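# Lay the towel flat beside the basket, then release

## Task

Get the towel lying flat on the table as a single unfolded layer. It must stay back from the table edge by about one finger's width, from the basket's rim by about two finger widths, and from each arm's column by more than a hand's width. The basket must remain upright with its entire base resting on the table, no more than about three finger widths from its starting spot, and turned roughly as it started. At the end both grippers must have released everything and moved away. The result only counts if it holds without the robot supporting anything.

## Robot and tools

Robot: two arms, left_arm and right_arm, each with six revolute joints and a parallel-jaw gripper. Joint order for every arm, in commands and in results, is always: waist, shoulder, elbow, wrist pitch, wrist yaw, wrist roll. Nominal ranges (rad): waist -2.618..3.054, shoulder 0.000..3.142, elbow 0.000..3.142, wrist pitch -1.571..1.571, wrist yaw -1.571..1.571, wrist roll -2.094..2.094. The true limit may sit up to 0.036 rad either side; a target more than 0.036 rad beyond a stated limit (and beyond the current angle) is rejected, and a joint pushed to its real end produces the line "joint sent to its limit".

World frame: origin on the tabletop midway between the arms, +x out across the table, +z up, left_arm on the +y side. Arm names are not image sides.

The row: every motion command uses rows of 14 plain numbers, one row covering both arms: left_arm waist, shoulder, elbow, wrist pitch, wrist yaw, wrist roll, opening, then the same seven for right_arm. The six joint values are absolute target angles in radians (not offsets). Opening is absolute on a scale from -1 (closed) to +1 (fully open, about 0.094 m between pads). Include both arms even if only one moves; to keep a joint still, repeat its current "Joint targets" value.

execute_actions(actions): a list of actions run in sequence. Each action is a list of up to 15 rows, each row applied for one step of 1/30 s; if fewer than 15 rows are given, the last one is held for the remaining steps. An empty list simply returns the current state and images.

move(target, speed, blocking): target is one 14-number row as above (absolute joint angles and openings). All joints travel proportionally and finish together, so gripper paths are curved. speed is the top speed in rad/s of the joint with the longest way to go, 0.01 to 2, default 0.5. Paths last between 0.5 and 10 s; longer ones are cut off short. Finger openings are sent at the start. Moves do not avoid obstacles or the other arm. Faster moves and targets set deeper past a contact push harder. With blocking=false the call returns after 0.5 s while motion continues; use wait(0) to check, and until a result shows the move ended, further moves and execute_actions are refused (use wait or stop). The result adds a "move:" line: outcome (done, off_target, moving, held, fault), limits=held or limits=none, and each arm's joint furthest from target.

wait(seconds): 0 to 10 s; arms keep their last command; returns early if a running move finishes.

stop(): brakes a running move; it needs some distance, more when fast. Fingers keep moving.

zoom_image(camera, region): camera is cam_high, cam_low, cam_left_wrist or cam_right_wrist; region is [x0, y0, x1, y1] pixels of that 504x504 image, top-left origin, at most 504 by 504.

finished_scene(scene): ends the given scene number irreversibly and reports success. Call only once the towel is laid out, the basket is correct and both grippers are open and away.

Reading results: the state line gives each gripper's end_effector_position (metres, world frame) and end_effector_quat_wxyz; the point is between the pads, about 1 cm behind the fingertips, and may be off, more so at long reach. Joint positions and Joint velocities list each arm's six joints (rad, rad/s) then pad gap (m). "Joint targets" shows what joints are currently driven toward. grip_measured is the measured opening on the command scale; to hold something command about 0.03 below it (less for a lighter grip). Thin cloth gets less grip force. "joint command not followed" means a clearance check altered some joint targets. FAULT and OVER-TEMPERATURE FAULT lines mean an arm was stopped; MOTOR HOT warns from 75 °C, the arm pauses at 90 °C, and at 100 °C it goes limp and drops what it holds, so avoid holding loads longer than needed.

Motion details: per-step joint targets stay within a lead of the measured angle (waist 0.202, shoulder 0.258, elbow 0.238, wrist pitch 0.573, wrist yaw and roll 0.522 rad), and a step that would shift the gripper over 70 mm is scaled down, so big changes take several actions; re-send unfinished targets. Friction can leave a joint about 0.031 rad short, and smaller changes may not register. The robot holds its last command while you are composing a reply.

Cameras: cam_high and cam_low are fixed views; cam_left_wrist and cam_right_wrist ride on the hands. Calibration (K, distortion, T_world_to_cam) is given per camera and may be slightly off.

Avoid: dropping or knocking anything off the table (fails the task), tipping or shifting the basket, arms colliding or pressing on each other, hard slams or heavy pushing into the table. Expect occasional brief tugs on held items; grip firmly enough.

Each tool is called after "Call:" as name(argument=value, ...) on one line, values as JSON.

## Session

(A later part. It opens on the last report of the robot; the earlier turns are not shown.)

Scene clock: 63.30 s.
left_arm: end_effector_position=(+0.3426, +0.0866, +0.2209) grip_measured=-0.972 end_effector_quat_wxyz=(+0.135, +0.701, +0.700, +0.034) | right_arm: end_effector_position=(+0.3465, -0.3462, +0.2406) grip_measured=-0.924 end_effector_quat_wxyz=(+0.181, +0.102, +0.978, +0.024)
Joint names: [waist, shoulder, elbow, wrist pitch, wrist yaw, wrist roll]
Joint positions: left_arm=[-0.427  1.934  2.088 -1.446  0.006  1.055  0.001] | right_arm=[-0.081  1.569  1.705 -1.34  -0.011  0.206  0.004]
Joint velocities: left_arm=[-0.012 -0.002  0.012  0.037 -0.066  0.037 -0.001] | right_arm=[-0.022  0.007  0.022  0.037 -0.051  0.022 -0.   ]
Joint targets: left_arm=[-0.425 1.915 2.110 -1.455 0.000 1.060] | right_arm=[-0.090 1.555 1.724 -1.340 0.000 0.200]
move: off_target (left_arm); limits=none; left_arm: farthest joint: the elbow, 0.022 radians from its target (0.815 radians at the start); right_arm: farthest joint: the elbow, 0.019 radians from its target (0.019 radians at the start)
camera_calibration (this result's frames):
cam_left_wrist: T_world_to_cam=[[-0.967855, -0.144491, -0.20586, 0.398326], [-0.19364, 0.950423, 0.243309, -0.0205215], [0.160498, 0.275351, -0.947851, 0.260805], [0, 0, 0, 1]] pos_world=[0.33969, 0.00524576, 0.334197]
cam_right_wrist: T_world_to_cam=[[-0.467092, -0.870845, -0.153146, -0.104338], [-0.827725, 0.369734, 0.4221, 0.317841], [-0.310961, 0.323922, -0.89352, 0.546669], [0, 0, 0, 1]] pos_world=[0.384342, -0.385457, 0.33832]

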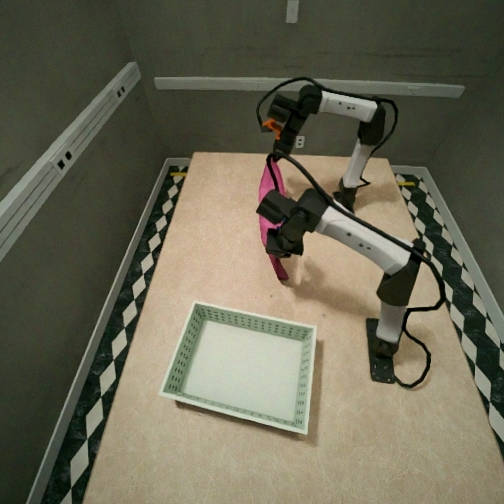

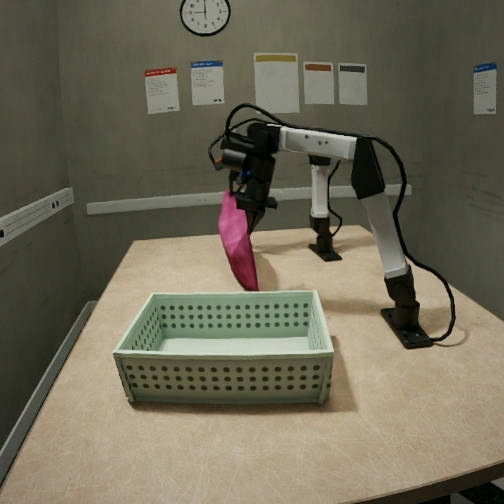

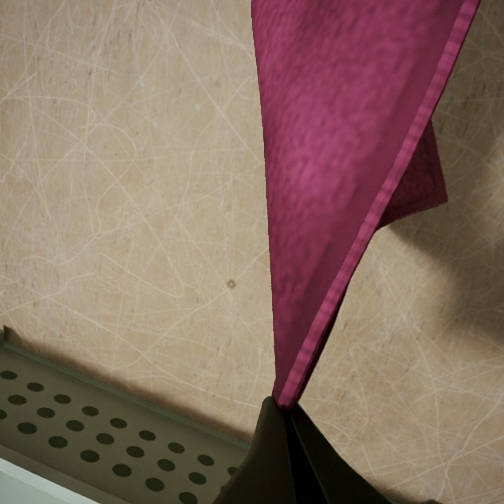

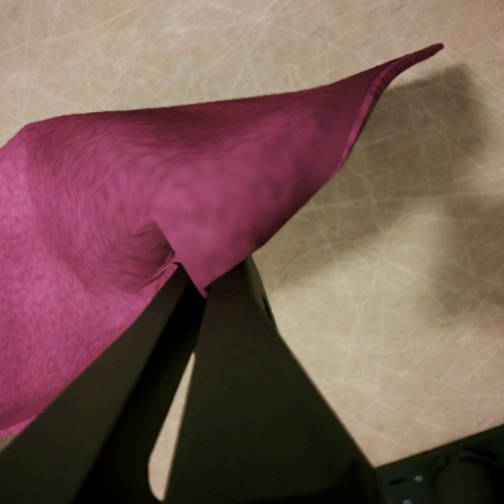

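Call:
move(target=[-0.312,2.362,2.43,-1.34,0,1.17,-1,-0.11,2.017,1.874,-1.127,0,0.1,-1], speed=0.3)

Call:
move(target=[-0.272,2.482,2.195,-0.883,0,1.21,-1,-0.11,2.30,1.903,-0.873,0,0.1,-1], speed=0.3)

Scene clock: 66.67 s.
left_arm: end_effector_position=(+0.4531, +0.0866, +0.1331) grip_measured=-0.972 end_effector_quat_wxyz=(+0.123, +0.702, +0.700, +0.046) | right_arm: end_effector_position=(+0.4523, -0.3550, +0.1330) grip_measured=-0.924 end_effector_quat_wxyz=(+0.129, +0.063, +0.990, +0.011)
Joint names: [waist, shoulder, elbow, wrist pitch, wrist yaw, wrist roll]
Joint positions: left_arm=[-0.32   2.358  2.401 -1.35   0.006  1.164  0.001] | right_arm=[-0.1    2.015  1.849 -1.146 -0.011  0.106  0.004]
Joint velocities: left_arm=[ 0.022 -0.007 -0.012  0.007 -0.037 -0.051 -0.001] | right_arm=[-0.012 -0.012 -0.012 -0.007 -0.022  0.095  0.001]
Joint targets: left_arm=[-0.312 2.362 2.430 -1.340 -0.000 1.170] | right_arm=[-0.110 2.017 1.874 -1.127 -0.000 0.100]
move: off_target (left_arm, right_arm); limits=none; left_arm: farthest joint: the elbow, 0.029 radians from its target (0.342 radians at the start); right_arm: farthest joint: the elbow, 0.025 radians from its target (0.169 radians at the start)
camera_calibration (this result's frames):
cam_left_wrist: T_world_to_cam=[[-0.967619, -0.13934, -0.210468, 0.487312], [-0.195232, 0.941662, 0.274146, 0.0196718], [0.15999, 0.30636, -0.938375, 0.156095], [0, 0, 0, 1]] pos_world=[0.450399, 0.00155664, 0.243647]
cam_right_wrist: T_world_to_cam=[[-0.411416, -0.90791, -0.0802283, -0.127106], [-0.805114, 0.320748, 0.498911, 0.416279], [-0.427233, 0.269853, -0.862932, 0.515584], [0, 0, 0, 1]] pos_world=[0.503133, -0.388053, 0.22703]

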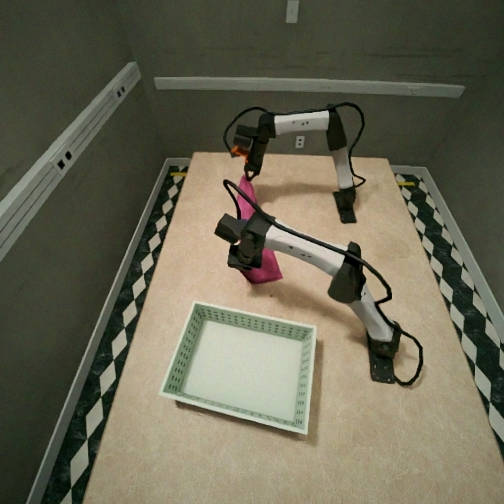

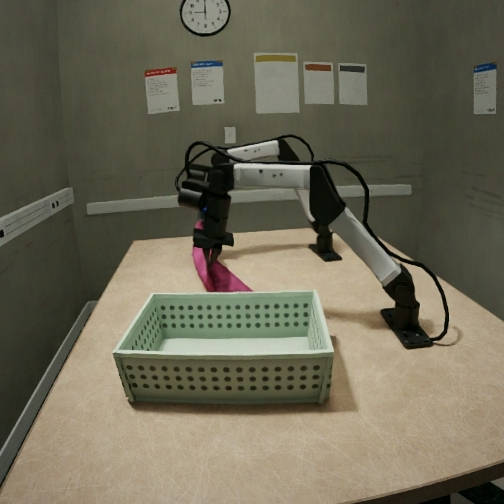

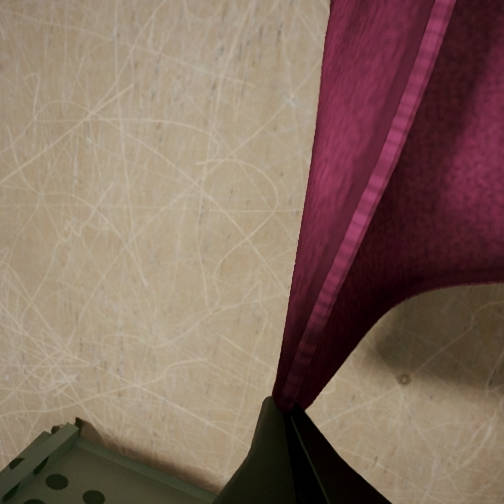

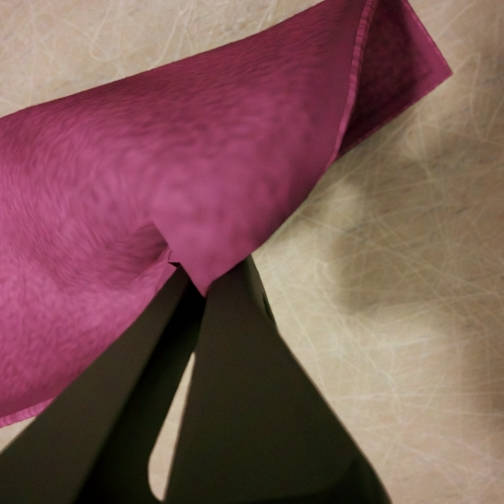

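Scene clock: 68.90 s.
left_arm: end_effector_position=(+0.5207, +0.0817, +0.0447) grip_measured=-0.972 end_effector_quat_wxyz=(+0.187, +0.694, +0.691, +0.079) | right_arm: end_effector_position=(+0.5125, -0.3564, +0.0310) grip_measured=-0.924 end_effector_quat_wxyz=(+0.133, +0.063, +0.989, +0.011)
Joint names: [waist, shoulder, elbow, wrist pitch, wrist yaw, wrist roll]
Joint positions: left_arm=[-0.281  2.476  2.21  -0.896  0.006  1.204  0.001] | right_arm=[-0.1    2.294  1.881 -0.89  -0.011  0.105  0.004]
Joint velocities: left_arm=[ 0.007 -0.002  0.002  0.007  0.051 -0.051 -0.   ] | right_arm=[-0.012 -0.032 -0.007 -0.022 -0.022 -0.066 -0.002]
Joint targets: left_arm=[-0.272 2.482 2.195 -0.883 0.000 1.210] | right_arm=[-0.110 2.300 1.903 -0.873 -0.000 0.100]
move: off_target (right_arm); limits=none; left_arm: farthest joint: the elbow, 0.015 radians from its target (0.206 radians at the start); right_arm: farthest joint: the elbow, 0.022 radians from its target (0.054 radians at the start)
camera_calibration (this result's frames):
cam_left_wrist: T_world_to_cam=[[-0.929187, -0.152115, -0.336858, 0.520102], [-0.229597, 0.951768, 0.203528, 0.0818817], [0.28965, 0.266457, -0.919295, -0.00126975], [0, 0, 0, 1]] pos_world=[0.50244, 0.00152136, 0.157368]
cam_right_wrist: T_world_to_cam=[[-0.410363, -0.908086, -0.0835614, -0.112248], [-0.809578, 0.320599, 0.491731, 0.51857], [-0.419745, 0.269438, -0.866728, 0.449816], [0, 0, 0, 1]] pos_world=[0.562569, -0.389381, 0.125492]

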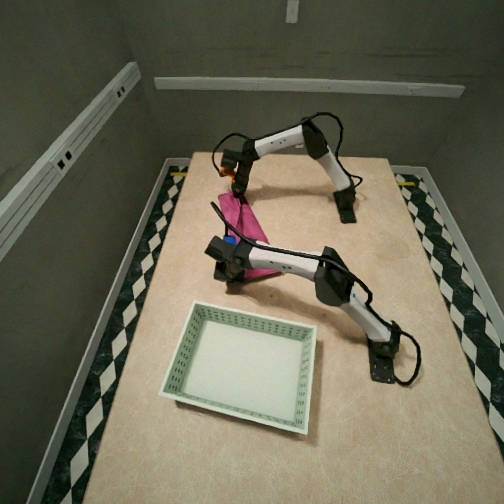

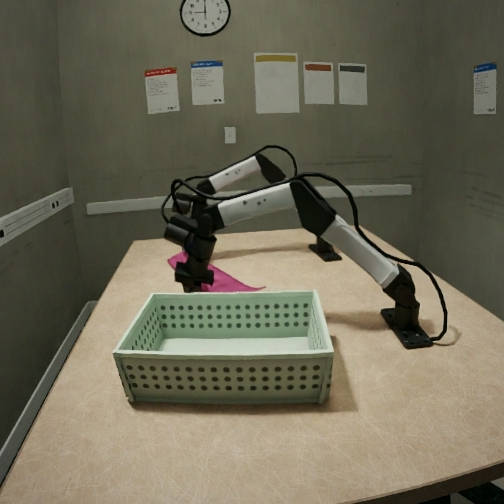

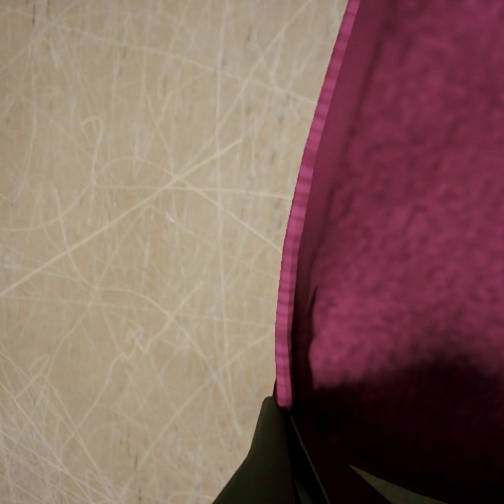

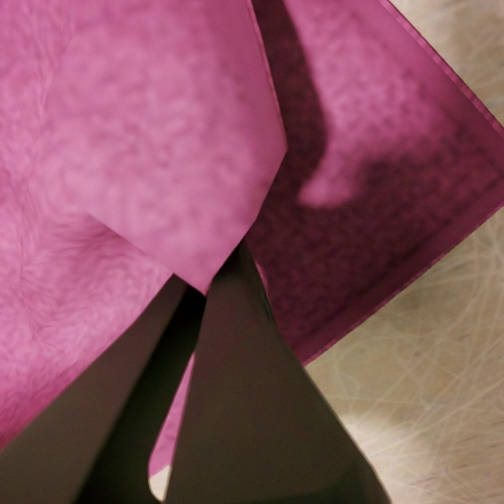

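Call:
move(target=[-0.272,2.482,2.195,-0.883,0,1.21,-1,-0.11,2.2,2.1,-1.3,0,-1.5,-1], speed=0.6)

Call:
zoom_image(camera="cam_high", region=[170,130,330,290])

Scene clock: 74.50 s.
left_arm: end_effector_position=(+0.5215, +0.0814, +0.0451) grip_measured=-0.972 end_effector_quat_wxyz=(+0.189, +0.694, +0.690, +0.080) | right_arm: end_effector_position=(+0.4690, -0.3554, +0.1054) grip_measured=-0.924 end_effector_quat_wxyz=(+0.054, -0.669, +0.740, -0.044)
Joint names: [waist, shoulder, elbow, wrist pitch, wrist yaw, wrist roll]
Joint positions: left_arm=[-0.281  2.476  2.21  -0.892  0.006  1.204  0.001] | right_arm=[-0.1    2.22   2.08  -1.291 -0.011 -1.493  0.004]
Joint velocities: left_arm=[-0.007  0.012  0.017 -0.037 -0.022 -0.007  0.001] | right_arm=[-0.002 -0.022  0.012 -0.066  0.007 -0.022  0.   ]
Joint targets: left_arm=[-0.272 2.482 2.195 -0.883 -0.000 1.210] | right_arm=[-0.110 2.200 2.100 -1.300 -0.000 -1.500]
move: done; limits=none; left_arm: farthest joint: the elbow, 0.015 radians from its target (0.015 radians at the start); right_arm: farthest joint: the shoulder, 0.020 radians from its target (0.094 radians at the start)
camera_calibration (this result's frames):
cam_left_wrist: T_world_to_cam=[[-0.927984, -0.152583, -0.339949, 0.520476], [-0.230316, 0.952047, 0.201395, 0.0827346], [0.292918, 0.265187, -0.918627, -0.00270488], [0, 0, 0, 1]] pos_world=[0.50284, 0.00136561, 0.157788]
cam_right_wrist: T_world_to_cam=[[0.90582, -0.393442, 0.157143, -0.582727], [-0.398322, -0.66453, 0.632249, -0.111392], [-0.144327, -0.635297, -0.758661, 0.0335893], [0, 0, 0, 1]] pos_world=[0.488324, -0.281953, 0.187482]

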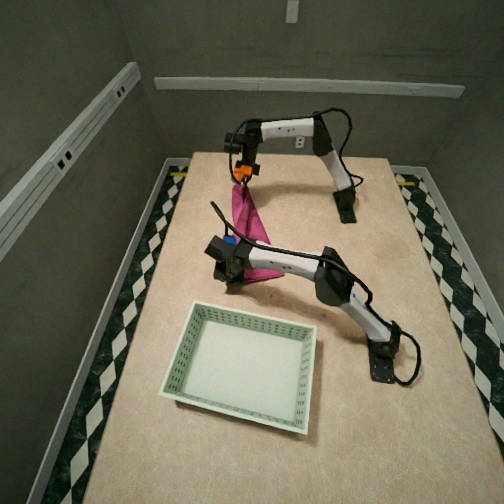

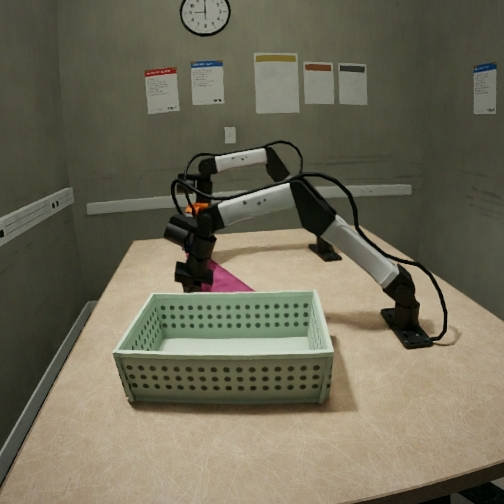

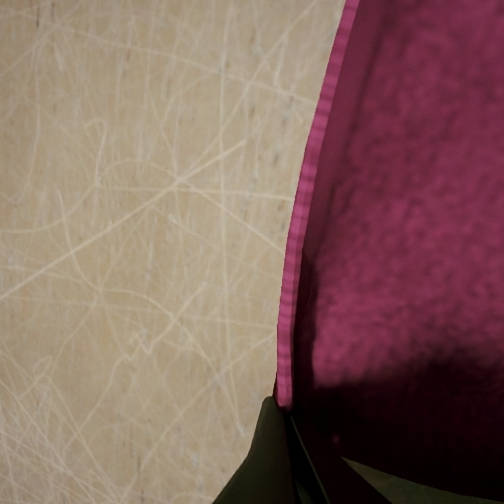

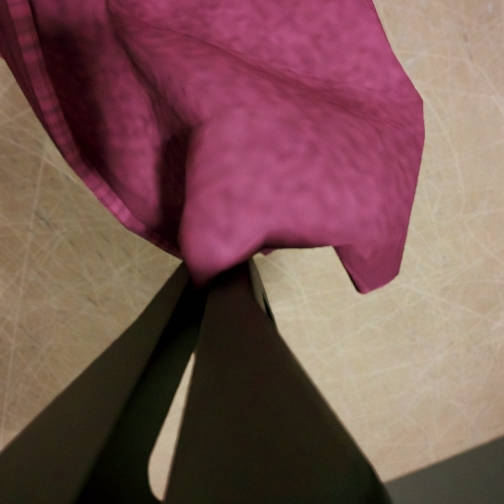

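Region (170, 130, 330, 290) of cam_high's 504x504 image, scaled by 3.150, with more detail than that image has.

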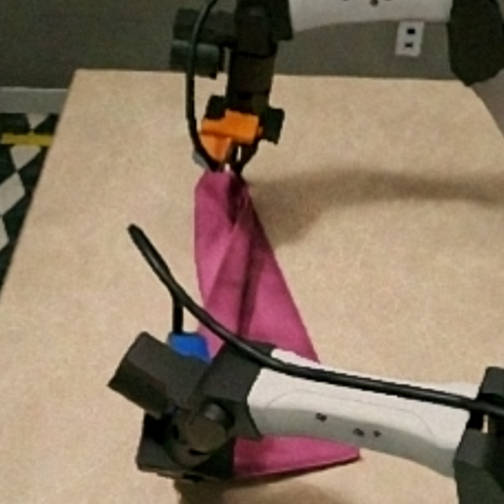

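Call:
move(target=[-0.312,2.362,2.43,-1.34,0,1.17,-1,-0.11,2.178,2.394,-1.56,0,1.55,-1], speed=0.8)

Call:
zoom_image(camera="cam_high", region=[170,130,330,290])

Scene clock: 79.80 s.
left_arm: end_effector_position=(+0.4625, +0.0880, +0.1224) grip_measured=-0.972 end_effector_quat_wxyz=(+0.126, +0.702, +0.699, +0.045) | right_arm: end_effector_position=(+0.4567, -0.3551, +0.1834) grip_measured=-0.924 end_effector_quat_wxyz=(+0.061, +0.702, +0.707, +0.066)
Joint names: [waist, shoulder, elbow, wrist pitch, wrist yaw, wrist roll]
Joint positions: left_arm=[-0.309  2.386  2.407 -1.322  0.011  1.175  0.001] | right_arm=[-0.1    2.207  2.372 -1.557 -0.011  1.542  0.004]
Joint velocities: left_arm=[ 0.002  0.002 -0.022 -0.007 -0.037 -0.081  0.001] | right_arm=[-0.007 -0.012  0.022  0.007  0.022 -0.037  0.001]
Joint targets: left_arm=[-0.312 2.362 2.430 -1.340 0.000 1.170] | right_arm=[-0.110 2.178 2.394 -1.560 0.000 1.550]
move: off_target (left_arm, right_arm); limits=none; left_arm: farthest joint: the shoulder, 0.024 radians from its target (0.114 radians at the start); right_arm: farthest joint: the shoulder, 0.029 radians from its target (0.042 radians at the start)
camera_calibration (this result's frames):
cam_left_wrist: T_world_to_cam=[[-0.966909, -0.139585, -0.21355, 0.49436], [-0.19566, 0.942887, 0.269596, 0.023689], [0.163722, 0.302458, -0.938996, 0.142852], [0, 0, 0, 1]] pos_world=[0.459248, 0.0034625, 0.233321]
cam_right_wrist: T_world_to_cam=[[-0.946485, 0.292816, -0.135735, 0.559657], [0.107535, 0.682644, 0.722796, 0.0653878], [0.304305, 0.66952, -0.6776, 0.334821], [0, 0, 0, 1]] pos_world=[0.420788, -0.432683, 0.255578]

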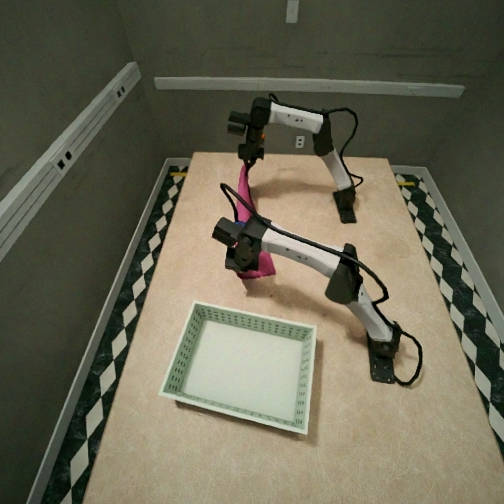

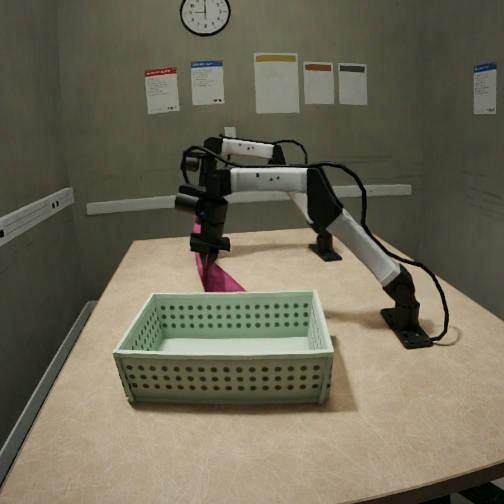

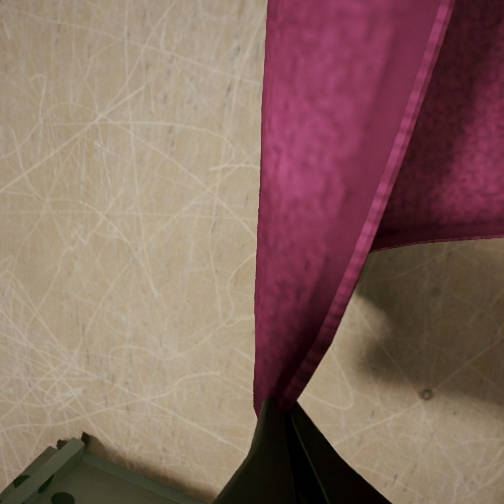

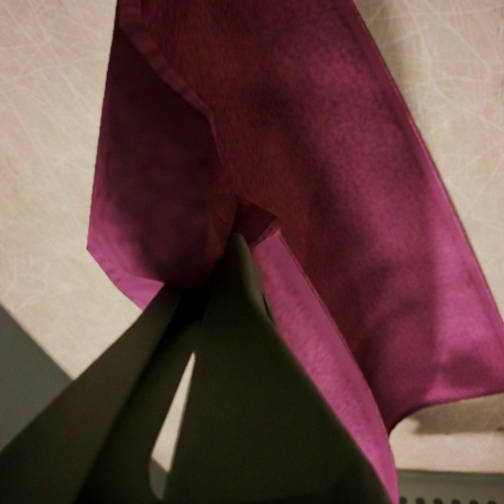

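Region (170, 130, 330, 290) of cam_high's 504x504 image, scaled by 3.150, with more detail than that image has.

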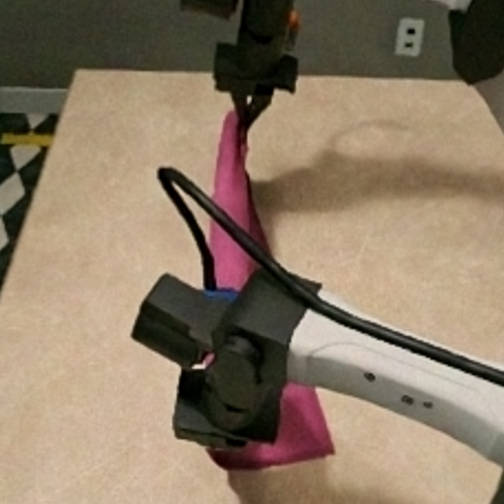

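Call:
move(target=[-0.272,2.482,2.215,-0.87,0,1.21,-1,-0.12,2.5,2.35,-1.098,0,1.9,-1], speed=0.25)

Call:
zoom_image(camera="cam_high", region=[170,130,330,290])

Scene clock: 82.77 s.
left_arm: end_effector_position=(+0.5277, +0.0748, +0.0548) grip_measured=-0.972 end_effector_quat_wxyz=(+0.208, +0.693, +0.685, +0.083) | right_arm: end_effector_position=(+0.5633, -0.3608, +0.0654) grip_measured=-0.924 end_effector_quat_wxyz=(+0.089, +0.809, +0.566, +0.133)
Joint names: [waist, shoulder, elbow, wrist pitch, wrist yaw, wrist roll]
Joint positions: left_arm=[-0.285  2.475  2.232 -0.878  0.016  1.204  0.001] | right_arm=[-0.107  2.496  2.362 -1.116 -0.016  1.893  0.004]
Joint velocities: left_arm=[-0.007 -0.002 -0.002 -0.081 -0.022  0.037 -0.001] | right_arm=[ 0.002 -0.017 -0.027 -0.095  0.022 -0.007 -0.   ]
Joint targets: left_arm=[-0.272 2.482 2.215 -0.870 -0.000 1.210] | right_arm=[-0.120 2.500 2.350 -1.098 -0.000 1.900]
move: done; limits=none; left_arm: farthest joint: the elbow, 0.017 radians from its target (0.192 radians at the start); right_arm: farthest joint: the wrist pitch, 0.018 radians from its target (0.459 radians at the start)
camera_calibration (this result's frames):
cam_left_wrist: T_world_to_cam=[[-0.918072, -0.152993, -0.365701, 0.524778], [-0.228615, 0.957996, 0.173142, 0.0887401], [0.32385, 0.242561, -0.914486, -0.00864345], [0, 0, 0, 1]] pos_world=[0.504871, -0.00262864, 0.168643]
cam_right_wrist: T_world_to_cam=[[-0.763991, 0.608618, -0.214248, 0.662457], [0.219726, 0.557612, 0.800494, 0.029694], [0.606662, 0.564494, -0.559739, 0.0103606], [0, 0, 0, 1]] pos_world=[0.493301, -0.42559, 0.12396]

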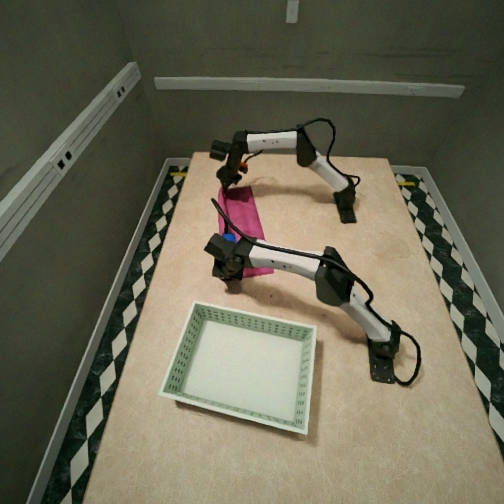

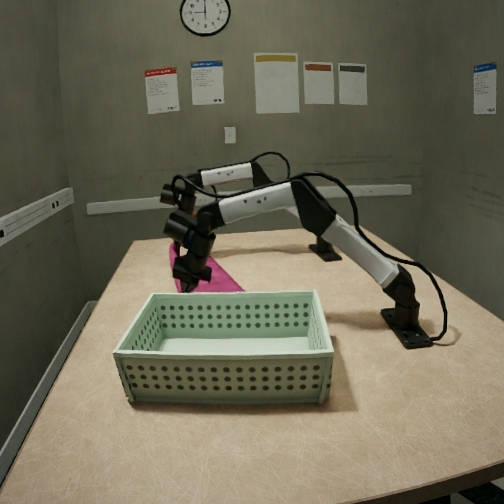

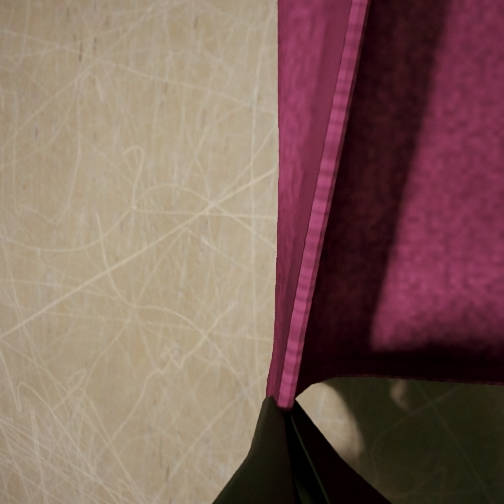

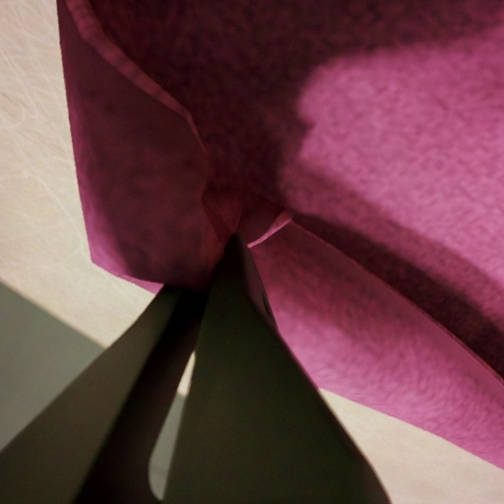

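Region (170, 130, 330, 290) of cam_high's 504x504 image, scaled by 3.150, with more detail than that image has.

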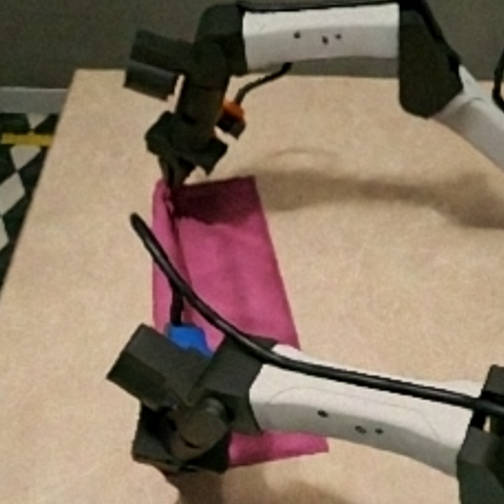

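Call:
execute_actions(actions=[[[-0.272,2.482,2.215,-0.87,0,1.21,-1,-0.12,2.5,2.35,-1.05,0,1.9,-0.5]],[[-0.272,2.482,2.215,-0.87,0,1.21,-1,-0.12,2.5,2.35,-0.95,0,1.9,-0.3]],[[-0.272,2.482,2.215,-0.78,0,1.21,-0.6,-0.12,2.5,2.35,-0.9,0,1.9,-0.3]],[[-0.272,2.482,2.215,-0.7,0,1.21,-0.3,-0.12,2.45,2.35,-0.9,0,1.9,-0.3]]])

Scene clock: 85.33 s.
left_arm: end_effector_position=(+0.5609, +0.0651, +0.0751) grip_measured=-0.302 end_effector_quat_wxyz=(+0.278, +0.677, +0.671, +0.118) | right_arm: end_effector_position=(+0.6097, -0.3660, +0.1049) grip_measured=-0.301 end_effector_quat_wxyz=(+0.160, +0.790, +0.548, +0.224)
Joint names: [waist, shoulder, elbow, wrist pitch, wrist yaw, wrist roll]
Joint positions: left_arm=[-0.282  2.475  2.232 -0.715  0.009  1.205  0.033] | right_arm=[-0.112  2.464  2.362 -0.911 -0.012  1.896  0.033]
Joint velocities: left_arm=[ 0.002  0.027 -0.007  0.007  0.037  0.007 -0.001] | right_arm=[-0.002 -0.022  0.007 -0.007  0.007 -0.022 -0.   ]
Joint targets: left_arm=[-0.272 2.482 2.215 -0.700 -0.000 1.210] | right_arm=[-0.120 2.450 2.350 -0.900 0.000 1.900]
camera_calibration (this result's frames):
cam_left_wrist: T_world_to_cam=[[-0.850884, -0.1812, -0.493115, 0.534864], [-0.254334, 0.963387, 0.0848551, 0.122786], [0.459685, 0.197618, -0.865816, -0.0754665], [0, 0, 0, 1]] pos_world=[0.521027, -0.00645917, 0.187991]
cam_right_wrist: T_world_to_cam=[[-0.686091, 0.611802, -0.393671, 0.682016], [0.0308886, 0.565125, 0.824427, 0.106139], [0.72686, 0.553472, -0.406625, -0.0862374], [0, 0, 0, 1]] pos_world=[0.527329, -0.429511, 0.14592]

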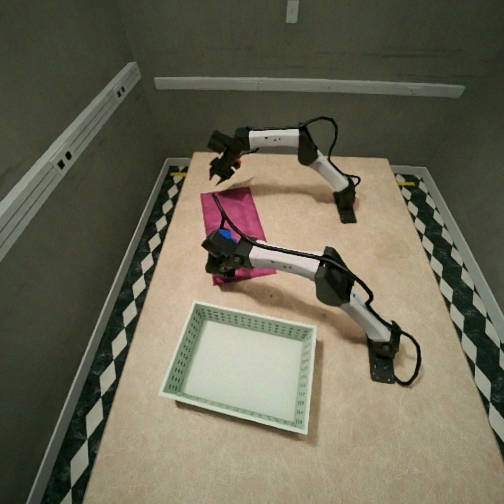

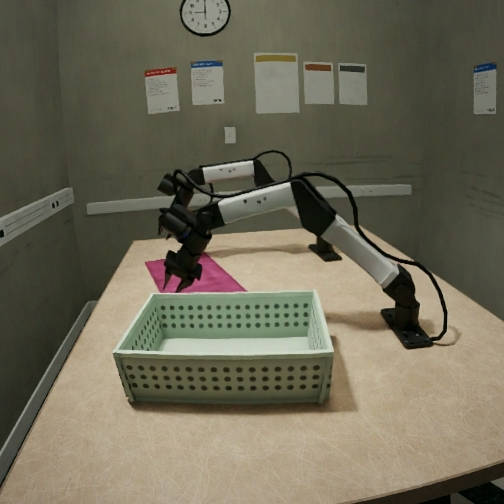

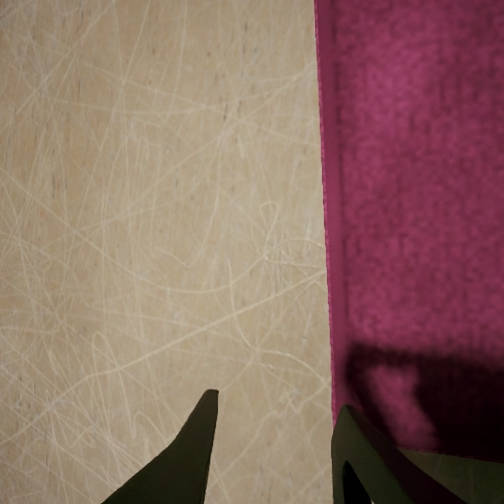

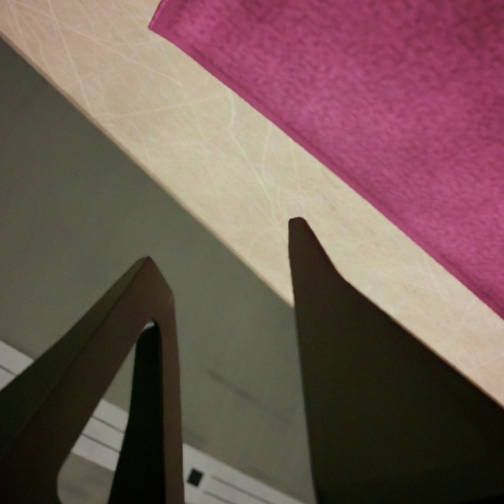

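Flat. Retreat.

Call:
move(target=[-0.3,1.1,1.1,-1.2,0,0,1,-0.3,1.1,1.1,-1.2,0,0,1], speed=1.2)

Call:
zoom_image(camera="cam_high", region=[150,150,330,330])

Scene clock: 88.40 s.
left_arm: end_effector_position=(+0.2053, +0.2020, +0.1828) grip_measured=+1.000 end_effector_quat_wxyz=(+0.185, +0.189, +0.964, -0.038) | right_arm: end_effector_position=(+0.2367, -0.3952, +0.1812) grip_measured=+1.000 end_effector_quat_wxyz=(+0.183, +0.107, +0.977, -0.014)
Joint names: [waist, shoulder, elbow, wrist pitch, wrist yaw, wrist roll]
Joint positions: left_arm=[-0.29   1.116  1.118 -1.193  0.007  0.006  0.094] | right_arm=[-0.29   1.114  1.114 -1.202 -0.011  0.007  0.094]
Joint velocities: left_arm=[ 0.007 -0.022 -0.012 -0.007 -0.022 -0.022  0.   ] | right_arm=[ 0.007 -0.002  0.007  0.051 -0.081  0.007  0.   ]
Joint targets: left_arm=[-0.300 1.100 1.100 -1.200 -0.000 0.000] | right_arm=[-0.300 1.100 1.100 -1.200 0.000 0.000]
move: done; limits=none; left_arm: farthest joint: the elbow, 0.018 radians from its target (1.132 radians at the start); right_arm: farthest joint: the shoulder, 0.014 radians from its target (1.364 radians at the start)
camera_calibration (this result's frames):
cam_left_wrist: T_world_to_cam=[[-0.264787, -0.962246, 0.0630151, 0.246023], [-0.962129, 0.268014, 0.049763, 0.183529], [-0.0647732, -0.047452, -0.996771, 0.335384], [0, 0, 0, 1]] pos_world=[0.263447, 0.203461, 0.309665]
cam_right_wrist: T_world_to_cam=[[-0.488009, -0.868262, -0.089262, -0.212993], [-0.817337, 0.418697, 0.395795, 0.291818], [-0.30628, 0.266109, -0.91399, 0.455053], [0, 0, 0, 1]] pos_world=[0.273944, -0.428211, 0.281402]

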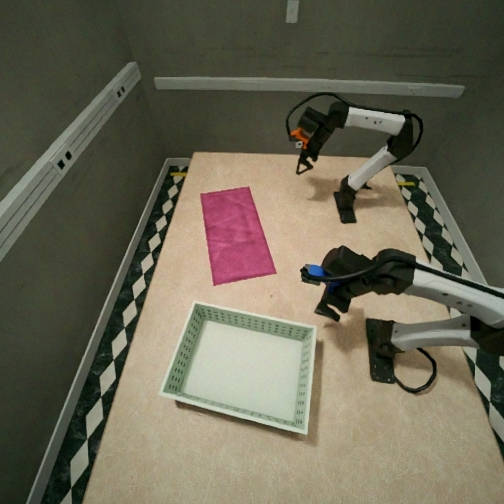

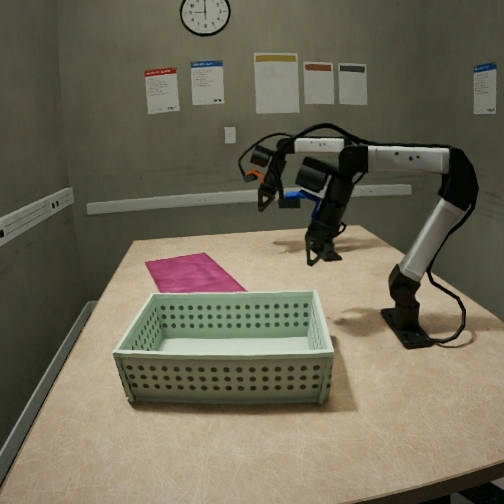

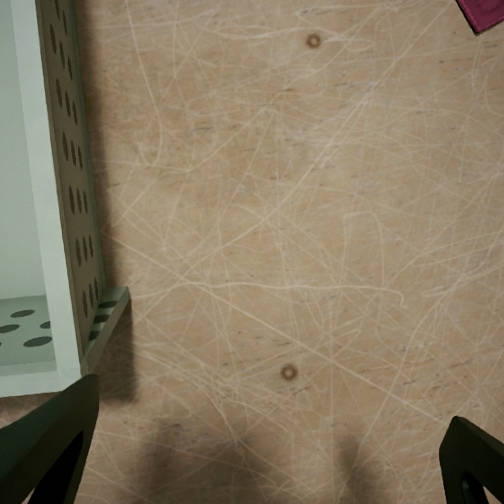

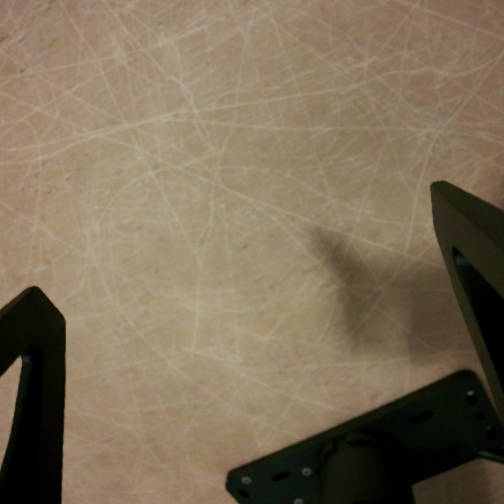

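Region (150, 150, 330, 330) of cam_high's 504x504 image, scaled by 2.800, with more detail than that image has.

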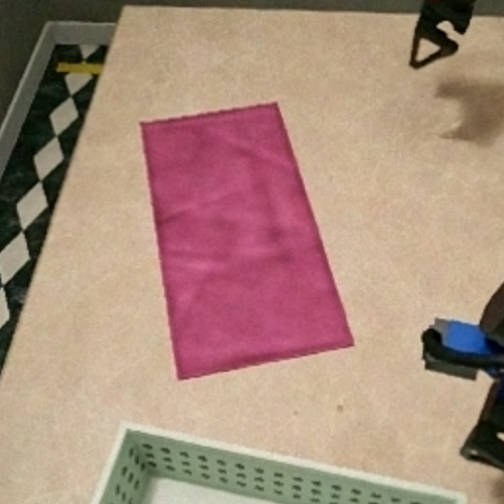

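Call:
finished_scene(scene=1)

The scene is finished: the task was done.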